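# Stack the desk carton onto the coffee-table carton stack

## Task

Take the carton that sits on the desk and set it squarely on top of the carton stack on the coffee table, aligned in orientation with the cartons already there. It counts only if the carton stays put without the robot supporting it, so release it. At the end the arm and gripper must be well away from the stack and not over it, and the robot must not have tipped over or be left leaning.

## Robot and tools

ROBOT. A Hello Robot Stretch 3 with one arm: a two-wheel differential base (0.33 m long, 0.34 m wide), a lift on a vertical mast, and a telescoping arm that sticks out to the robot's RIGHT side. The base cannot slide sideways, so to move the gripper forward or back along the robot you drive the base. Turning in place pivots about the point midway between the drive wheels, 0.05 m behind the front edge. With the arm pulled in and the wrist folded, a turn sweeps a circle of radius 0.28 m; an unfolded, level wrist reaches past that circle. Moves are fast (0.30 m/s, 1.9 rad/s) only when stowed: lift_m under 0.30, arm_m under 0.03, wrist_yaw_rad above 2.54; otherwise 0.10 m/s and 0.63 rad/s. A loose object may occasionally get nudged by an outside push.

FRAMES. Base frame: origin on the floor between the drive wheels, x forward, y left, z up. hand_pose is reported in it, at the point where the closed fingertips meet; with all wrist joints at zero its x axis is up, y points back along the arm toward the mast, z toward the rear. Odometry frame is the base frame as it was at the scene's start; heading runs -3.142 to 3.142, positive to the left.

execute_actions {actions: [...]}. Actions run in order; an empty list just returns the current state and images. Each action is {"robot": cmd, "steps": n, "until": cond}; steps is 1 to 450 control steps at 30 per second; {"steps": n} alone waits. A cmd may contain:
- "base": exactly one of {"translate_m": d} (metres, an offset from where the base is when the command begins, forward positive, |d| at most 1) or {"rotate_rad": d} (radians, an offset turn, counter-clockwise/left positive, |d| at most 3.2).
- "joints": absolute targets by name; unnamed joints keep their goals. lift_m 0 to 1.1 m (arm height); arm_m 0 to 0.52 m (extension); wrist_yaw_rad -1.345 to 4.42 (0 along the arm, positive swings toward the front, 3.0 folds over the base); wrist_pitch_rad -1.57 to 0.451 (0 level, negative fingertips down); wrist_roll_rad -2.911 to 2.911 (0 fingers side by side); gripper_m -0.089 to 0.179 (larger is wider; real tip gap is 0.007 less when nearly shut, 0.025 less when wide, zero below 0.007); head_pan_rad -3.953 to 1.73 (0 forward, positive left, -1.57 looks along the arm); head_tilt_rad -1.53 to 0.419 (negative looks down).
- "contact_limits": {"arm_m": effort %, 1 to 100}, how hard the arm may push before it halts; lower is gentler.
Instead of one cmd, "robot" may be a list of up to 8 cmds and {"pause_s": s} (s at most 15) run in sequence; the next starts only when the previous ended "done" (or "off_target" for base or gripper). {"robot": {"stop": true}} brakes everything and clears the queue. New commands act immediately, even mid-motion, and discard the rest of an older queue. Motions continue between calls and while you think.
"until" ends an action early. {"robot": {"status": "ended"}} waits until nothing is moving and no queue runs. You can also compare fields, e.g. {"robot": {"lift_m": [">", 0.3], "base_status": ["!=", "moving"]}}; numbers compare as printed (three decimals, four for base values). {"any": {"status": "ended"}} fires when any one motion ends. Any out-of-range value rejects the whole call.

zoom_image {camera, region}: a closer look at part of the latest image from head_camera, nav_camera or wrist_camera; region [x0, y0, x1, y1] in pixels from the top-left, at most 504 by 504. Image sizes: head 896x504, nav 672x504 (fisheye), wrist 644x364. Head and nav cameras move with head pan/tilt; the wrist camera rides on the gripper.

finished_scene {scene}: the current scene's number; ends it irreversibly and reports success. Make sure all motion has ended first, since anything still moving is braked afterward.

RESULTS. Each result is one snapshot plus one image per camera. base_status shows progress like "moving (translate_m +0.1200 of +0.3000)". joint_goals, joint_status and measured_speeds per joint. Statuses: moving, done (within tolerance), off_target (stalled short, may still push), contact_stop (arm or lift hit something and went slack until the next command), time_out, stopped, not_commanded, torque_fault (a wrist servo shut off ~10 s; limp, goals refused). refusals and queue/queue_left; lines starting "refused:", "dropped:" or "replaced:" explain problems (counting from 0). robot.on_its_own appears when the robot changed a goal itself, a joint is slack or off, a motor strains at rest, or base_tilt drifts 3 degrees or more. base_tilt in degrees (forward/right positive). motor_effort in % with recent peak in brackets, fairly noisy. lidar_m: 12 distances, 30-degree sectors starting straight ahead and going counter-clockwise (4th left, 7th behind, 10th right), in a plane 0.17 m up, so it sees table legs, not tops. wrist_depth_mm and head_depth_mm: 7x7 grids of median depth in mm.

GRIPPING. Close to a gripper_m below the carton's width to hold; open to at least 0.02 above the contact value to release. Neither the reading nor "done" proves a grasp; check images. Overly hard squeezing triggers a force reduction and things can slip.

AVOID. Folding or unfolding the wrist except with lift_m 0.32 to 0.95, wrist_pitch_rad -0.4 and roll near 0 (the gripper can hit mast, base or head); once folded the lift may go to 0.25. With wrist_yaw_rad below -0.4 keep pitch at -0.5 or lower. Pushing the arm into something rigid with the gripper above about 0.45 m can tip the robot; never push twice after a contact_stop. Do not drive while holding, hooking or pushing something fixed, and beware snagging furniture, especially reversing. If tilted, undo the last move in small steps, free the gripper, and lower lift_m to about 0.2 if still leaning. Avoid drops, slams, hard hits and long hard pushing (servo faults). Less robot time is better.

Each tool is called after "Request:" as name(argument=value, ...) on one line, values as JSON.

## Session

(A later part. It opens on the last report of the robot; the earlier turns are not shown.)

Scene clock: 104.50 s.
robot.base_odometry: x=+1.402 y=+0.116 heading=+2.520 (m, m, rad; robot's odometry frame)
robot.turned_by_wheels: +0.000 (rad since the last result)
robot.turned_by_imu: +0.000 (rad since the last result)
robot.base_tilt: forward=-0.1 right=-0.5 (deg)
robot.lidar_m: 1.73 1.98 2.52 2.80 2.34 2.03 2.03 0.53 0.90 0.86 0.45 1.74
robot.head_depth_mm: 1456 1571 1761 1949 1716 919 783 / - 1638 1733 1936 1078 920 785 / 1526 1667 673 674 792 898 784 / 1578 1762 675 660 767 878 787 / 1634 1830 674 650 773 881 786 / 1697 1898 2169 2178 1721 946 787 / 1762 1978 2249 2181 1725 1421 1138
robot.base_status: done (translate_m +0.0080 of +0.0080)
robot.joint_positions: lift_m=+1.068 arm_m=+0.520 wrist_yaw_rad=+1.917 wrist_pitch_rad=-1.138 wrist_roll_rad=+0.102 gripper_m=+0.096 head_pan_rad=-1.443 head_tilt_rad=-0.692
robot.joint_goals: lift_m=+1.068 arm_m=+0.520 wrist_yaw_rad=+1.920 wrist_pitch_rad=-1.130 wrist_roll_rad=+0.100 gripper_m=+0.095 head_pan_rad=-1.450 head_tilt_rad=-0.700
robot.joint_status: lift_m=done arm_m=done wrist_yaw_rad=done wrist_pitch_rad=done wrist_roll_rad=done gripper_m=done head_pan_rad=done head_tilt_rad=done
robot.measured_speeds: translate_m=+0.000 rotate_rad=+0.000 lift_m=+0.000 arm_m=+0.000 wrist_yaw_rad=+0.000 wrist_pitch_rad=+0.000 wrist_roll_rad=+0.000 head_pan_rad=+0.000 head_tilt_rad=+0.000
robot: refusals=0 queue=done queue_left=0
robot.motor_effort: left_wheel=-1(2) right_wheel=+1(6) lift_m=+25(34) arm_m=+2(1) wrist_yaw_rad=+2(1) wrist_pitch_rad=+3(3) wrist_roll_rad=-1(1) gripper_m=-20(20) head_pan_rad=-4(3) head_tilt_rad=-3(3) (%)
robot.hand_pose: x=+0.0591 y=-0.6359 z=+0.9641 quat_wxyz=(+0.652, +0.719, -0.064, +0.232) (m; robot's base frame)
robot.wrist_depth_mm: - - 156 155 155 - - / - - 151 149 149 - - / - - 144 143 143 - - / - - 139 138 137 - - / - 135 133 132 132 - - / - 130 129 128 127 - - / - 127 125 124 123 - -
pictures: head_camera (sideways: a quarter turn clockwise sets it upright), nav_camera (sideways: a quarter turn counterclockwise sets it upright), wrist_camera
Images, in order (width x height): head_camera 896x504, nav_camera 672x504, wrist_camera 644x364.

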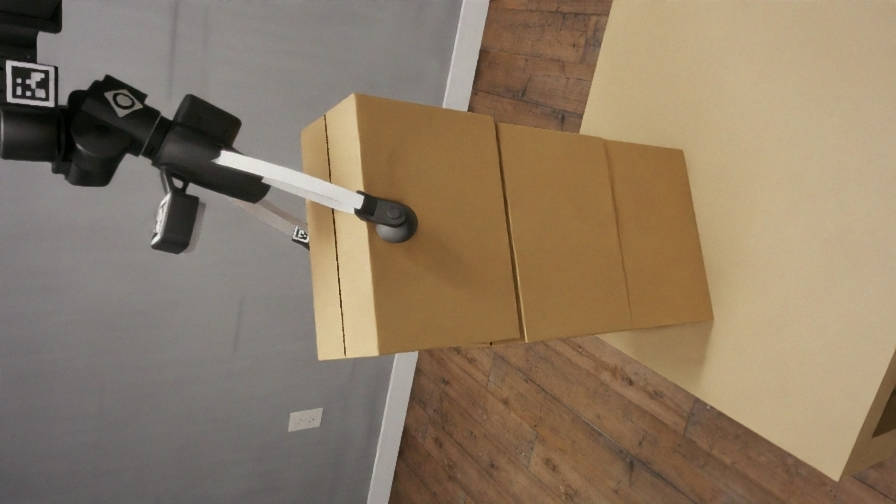

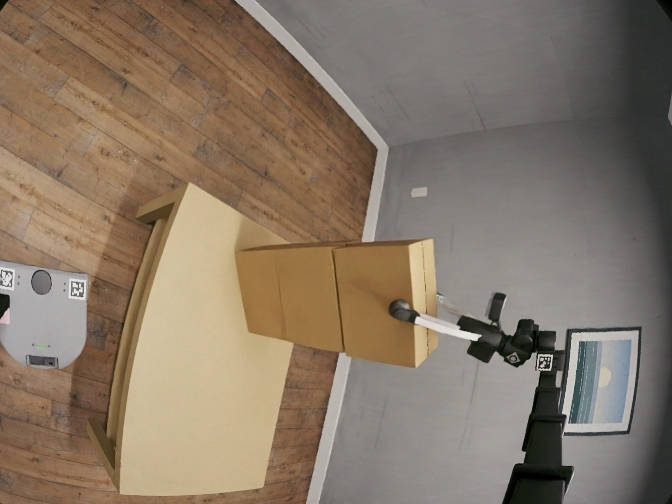

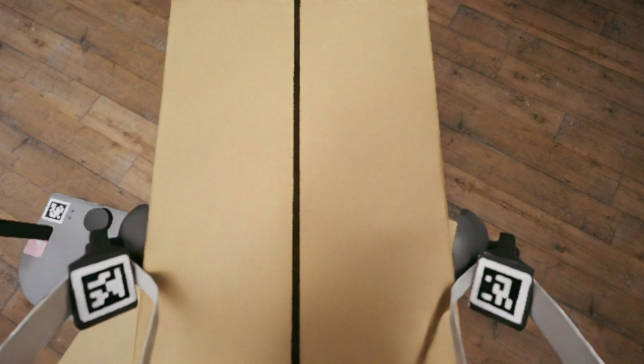

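Request:
execute_actions(actions=[{"robot":[{"base":{"rotate_rad":0.018}},{"base":{"translate_m":-0.004},"joints":{"lift_m":1.06}}],"steps":450,"until":{"robot":{"status":"ended"}}}])

Request:
zoom_image(camera="head_camera", region=[340,90,640,400])

Scene clock: 110.90 s.
robot.base_odometry: x=+1.405 y=+0.114 heading=+2.538 (m, m, rad; robot's odometry frame)
robot.turned_by_wheels: +0.018 (rad since the last result)
robot.turned_by_imu: +0.018 (rad since the last result)
robot.base_tilt: forward=-0.2 right=-0.5 (deg)
robot.lidar_m: 1.74 2.01 3.00 2.80 2.03 2.03 0.56 0.52 0.89 0.86 0.46 1.74
robot.head_depth_mm: 1456 1569 1737 1944 1690 918 784 / - 1646 1753 729 1081 922 785 / 1504 1654 656 671 787 892 786 / 1593 1797 688 660 766 877 786 / 1656 1845 1958 649 786 903 787 / 1704 1938 2201 2196 1720 974 804 / 1785 2030 2302 2195 1712 1427 1135
robot.base_status: done (translate_m -0.0040 of -0.0040)
robot.joint_positions: lift_m=+1.060 arm_m=+0.520 wrist_yaw_rad=+1.918 wrist_pitch_rad=-1.136 wrist_roll_rad=+0.104 gripper_m=+0.096 head_pan_rad=-1.443 head_tilt_rad=-0.692
robot.joint_goals: lift_m=+1.060 arm_m=+0.520 wrist_yaw_rad=+1.920 wrist_pitch_rad=-1.130 wrist_roll_rad=+0.100 gripper_m=+0.095 head_pan_rad=-1.450 head_tilt_rad=-0.700
robot.joint_status: lift_m=done arm_m=done wrist_yaw_rad=done wrist_pitch_rad=done wrist_roll_rad=done gripper_m=done head_pan_rad=done head_tilt_rad=done
robot.measured_speeds: translate_m=+0.000 rotate_rad=+0.000 lift_m=+0.000 arm_m=+0.000 wrist_yaw_rad=+0.000 wrist_pitch_rad=+0.000 wrist_roll_rad=+0.000 head_pan_rad=+0.000 head_tilt_rad=+0.000
robot: refusals=0 queue=done queue_left=0
robot.motor_effort: left_wheel=-3(8) right_wheel=+3(6) lift_m=+20(25) arm_m=+2(2) wrist_yaw_rad=+1(1) wrist_pitch_rad=+2(4) wrist_roll_rad=-1(1) gripper_m=-20(21) head_pan_rad=-3(2) head_tilt_rad=-3(3) (%)
robot.hand_pose: x=+0.0596 y=-0.6357 z=+0.9565 quat_wxyz=(+0.652, +0.719, -0.065, +0.232) (m; robot's base frame)
robot.wrist_depth_mm: - - 156 155 156 - - / - - 150 149 150 - - / - - 144 144 143 - - / - - 139 138 137 - - / - 134 134 133 132 - - / - 130 129 128 127 - - / - 127 124 124 123 - -
pictures: head_camera (sideways: a quarter turn clockwise sets it upright), nav_camera (sideways: a quarter turn counterclockwise sets it upright), wrist_camera
Images, in order (width x height): head_camera 896x504, nav_camera 672x504, wrist_camera 644x364.

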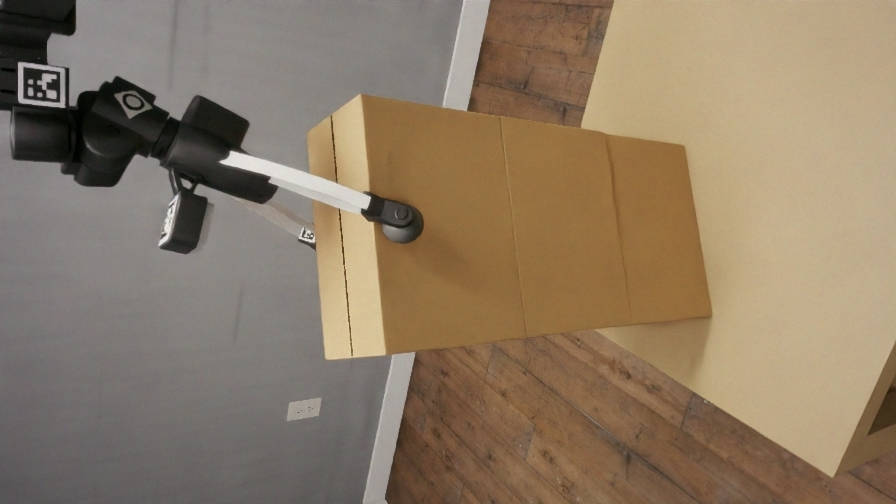

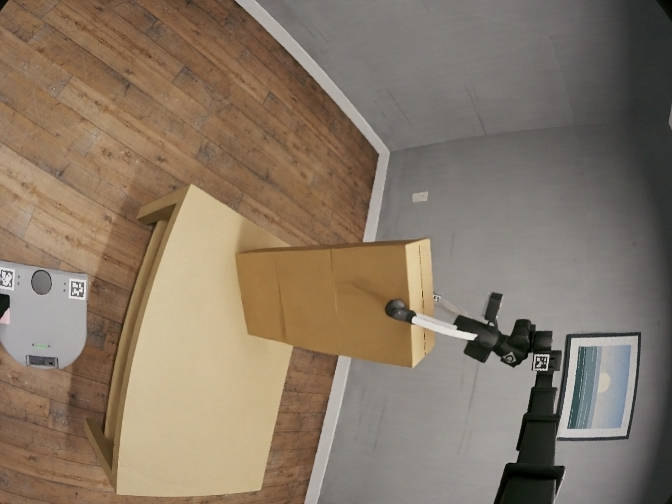

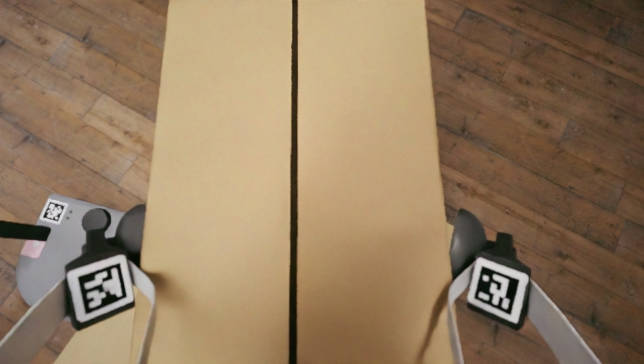

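Region (340, 90, 640, 400) of head_camera's 896x504 image, scaled by 1.626, with more detail than that image has; it fills the left 488 columns of this view, and the rest is white.

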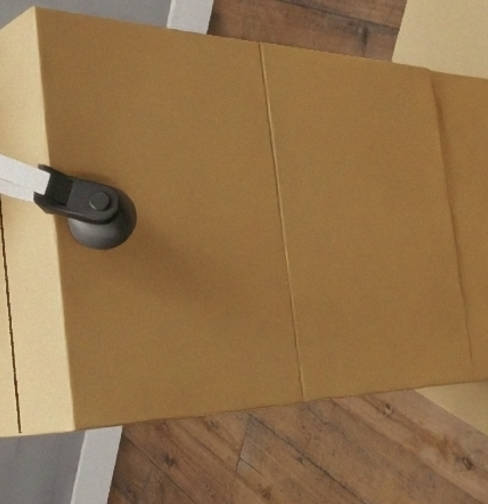

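Touching down and flush.

Request:
execute_actions(actions=[{"robot":[{"joints":{"gripper_m":0.179}},{"joints":{"lift_m":1.1,"wrist_pitch_rad":-0.5}},{"joints":{"arm_m":0.02,"wrist_yaw_rad":1.8}}],"steps":450,"until":{"robot":{"status":"ended"}}}])

Scene clock: 120.90 s.
robot.base_odometry: x=+1.405 y=+0.114 heading=+2.538 (m, m, rad; robot's odometry frame)
robot.turned_by_wheels: +0.000 (rad since the last result)
robot.turned_by_imu: +0.001 (rad since the last result)
robot.base_tilt: forward=-0.3 right=-0.5 (deg)
robot.lidar_m: 1.74 2.02 3.03 2.80 2.02 2.04 0.56 0.52 0.90 0.86 0.46 1.74
robot.head_depth_mm: - - - - 1651 918 785 / - - - - 1082 893 781 / 1542 - 661 - - 878 787 / 1585 1762 695 - - - 785 / 1653 1851 1966 - - 877 787 / 1711 1921 2154 - - - 788 / 1799 1997 - - - - 1000
robot.base_status: done (translate_m -0.0040 of -0.0040)
robot.joint_positions: lift_m=+1.100 arm_m=+0.020 wrist_yaw_rad=+1.802 wrist_pitch_rad=-0.521 wrist_roll_rad=+0.104 gripper_m=+0.179 head_pan_rad=-1.443 head_tilt_rad=-0.692
robot.joint_goals: lift_m=+1.100 arm_m=+0.020 wrist_yaw_rad=+1.800 wrist_pitch_rad=-0.500 wrist_roll_rad=+0.100 gripper_m=+0.179 head_pan_rad=-1.450 head_tilt_rad=-0.700
robot.joint_status: lift_m=done arm_m=done wrist_yaw_rad=done wrist_pitch_rad=done wrist_roll_rad=done gripper_m=done head_pan_rad=done head_tilt_rad=done
robot.measured_speeds: translate_m=+0.000 rotate_rad=+0.000 lift_m=+0.000 arm_m=+0.000 wrist_yaw_rad=+0.000 wrist_pitch_rad=+0.000 wrist_roll_rad=+0.000 head_pan_rad=+0.000 head_tilt_rad=+0.000
robot: refusals=0 queue=done queue_left=0
robot.motor_effort: left_wheel=-1(3) right_wheel=+0(3) lift_m=+32(32) arm_m=-3(3) wrist_yaw_rad=-1(2) wrist_pitch_rad=+9(9) wrist_roll_rad=-1(1) gripper_m=+0(85) head_pan_rad=-3(4) head_tilt_rad=-3(3) (%)
robot.hand_pose: x=+0.1833 y=-0.1172 z=+1.0901 quat_wxyz=(+0.552, +0.670, -0.310, +0.388) (m; robot's base frame)
robot.wrist_depth_mm: - - - - - - - / - - - - - - - / - - - - - - - / - - - - - - - / - - - - - - - / - - - - - - - / - - - - - - -
pictures: head_camera (sideways: a quarter turn clockwise sets it upright), nav_camera (sideways: a quarter turn counterclockwise sets it upright), wrist_camera
Images, in order (width x height): head_camera 896x504, nav_camera 672x504, wrist_camera 644x364.

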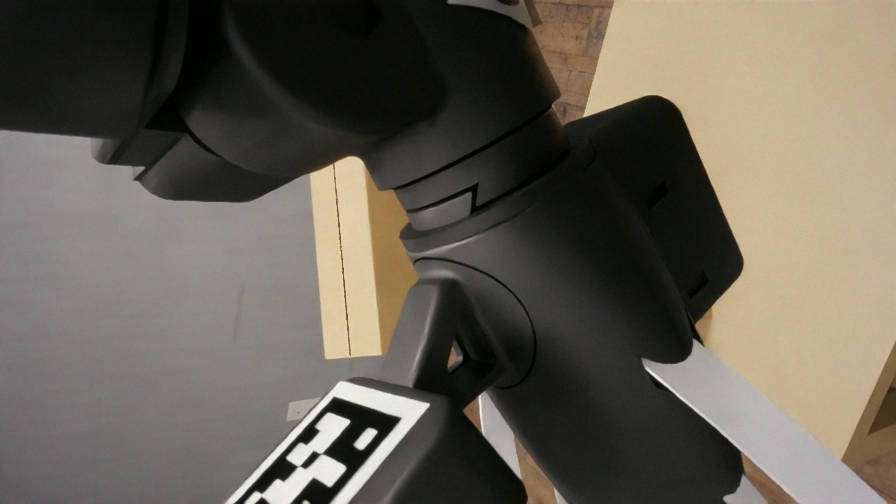

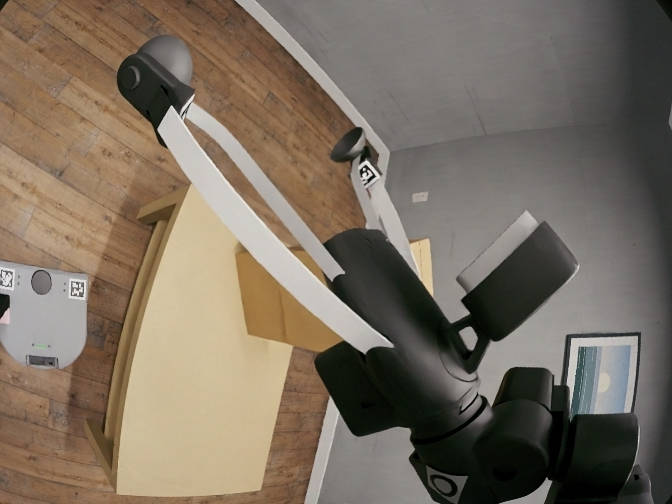

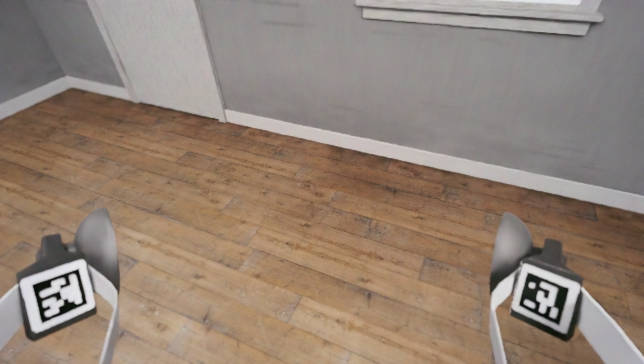

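Request:
finished_scene(scene=2)

The scene is finished: the task was done.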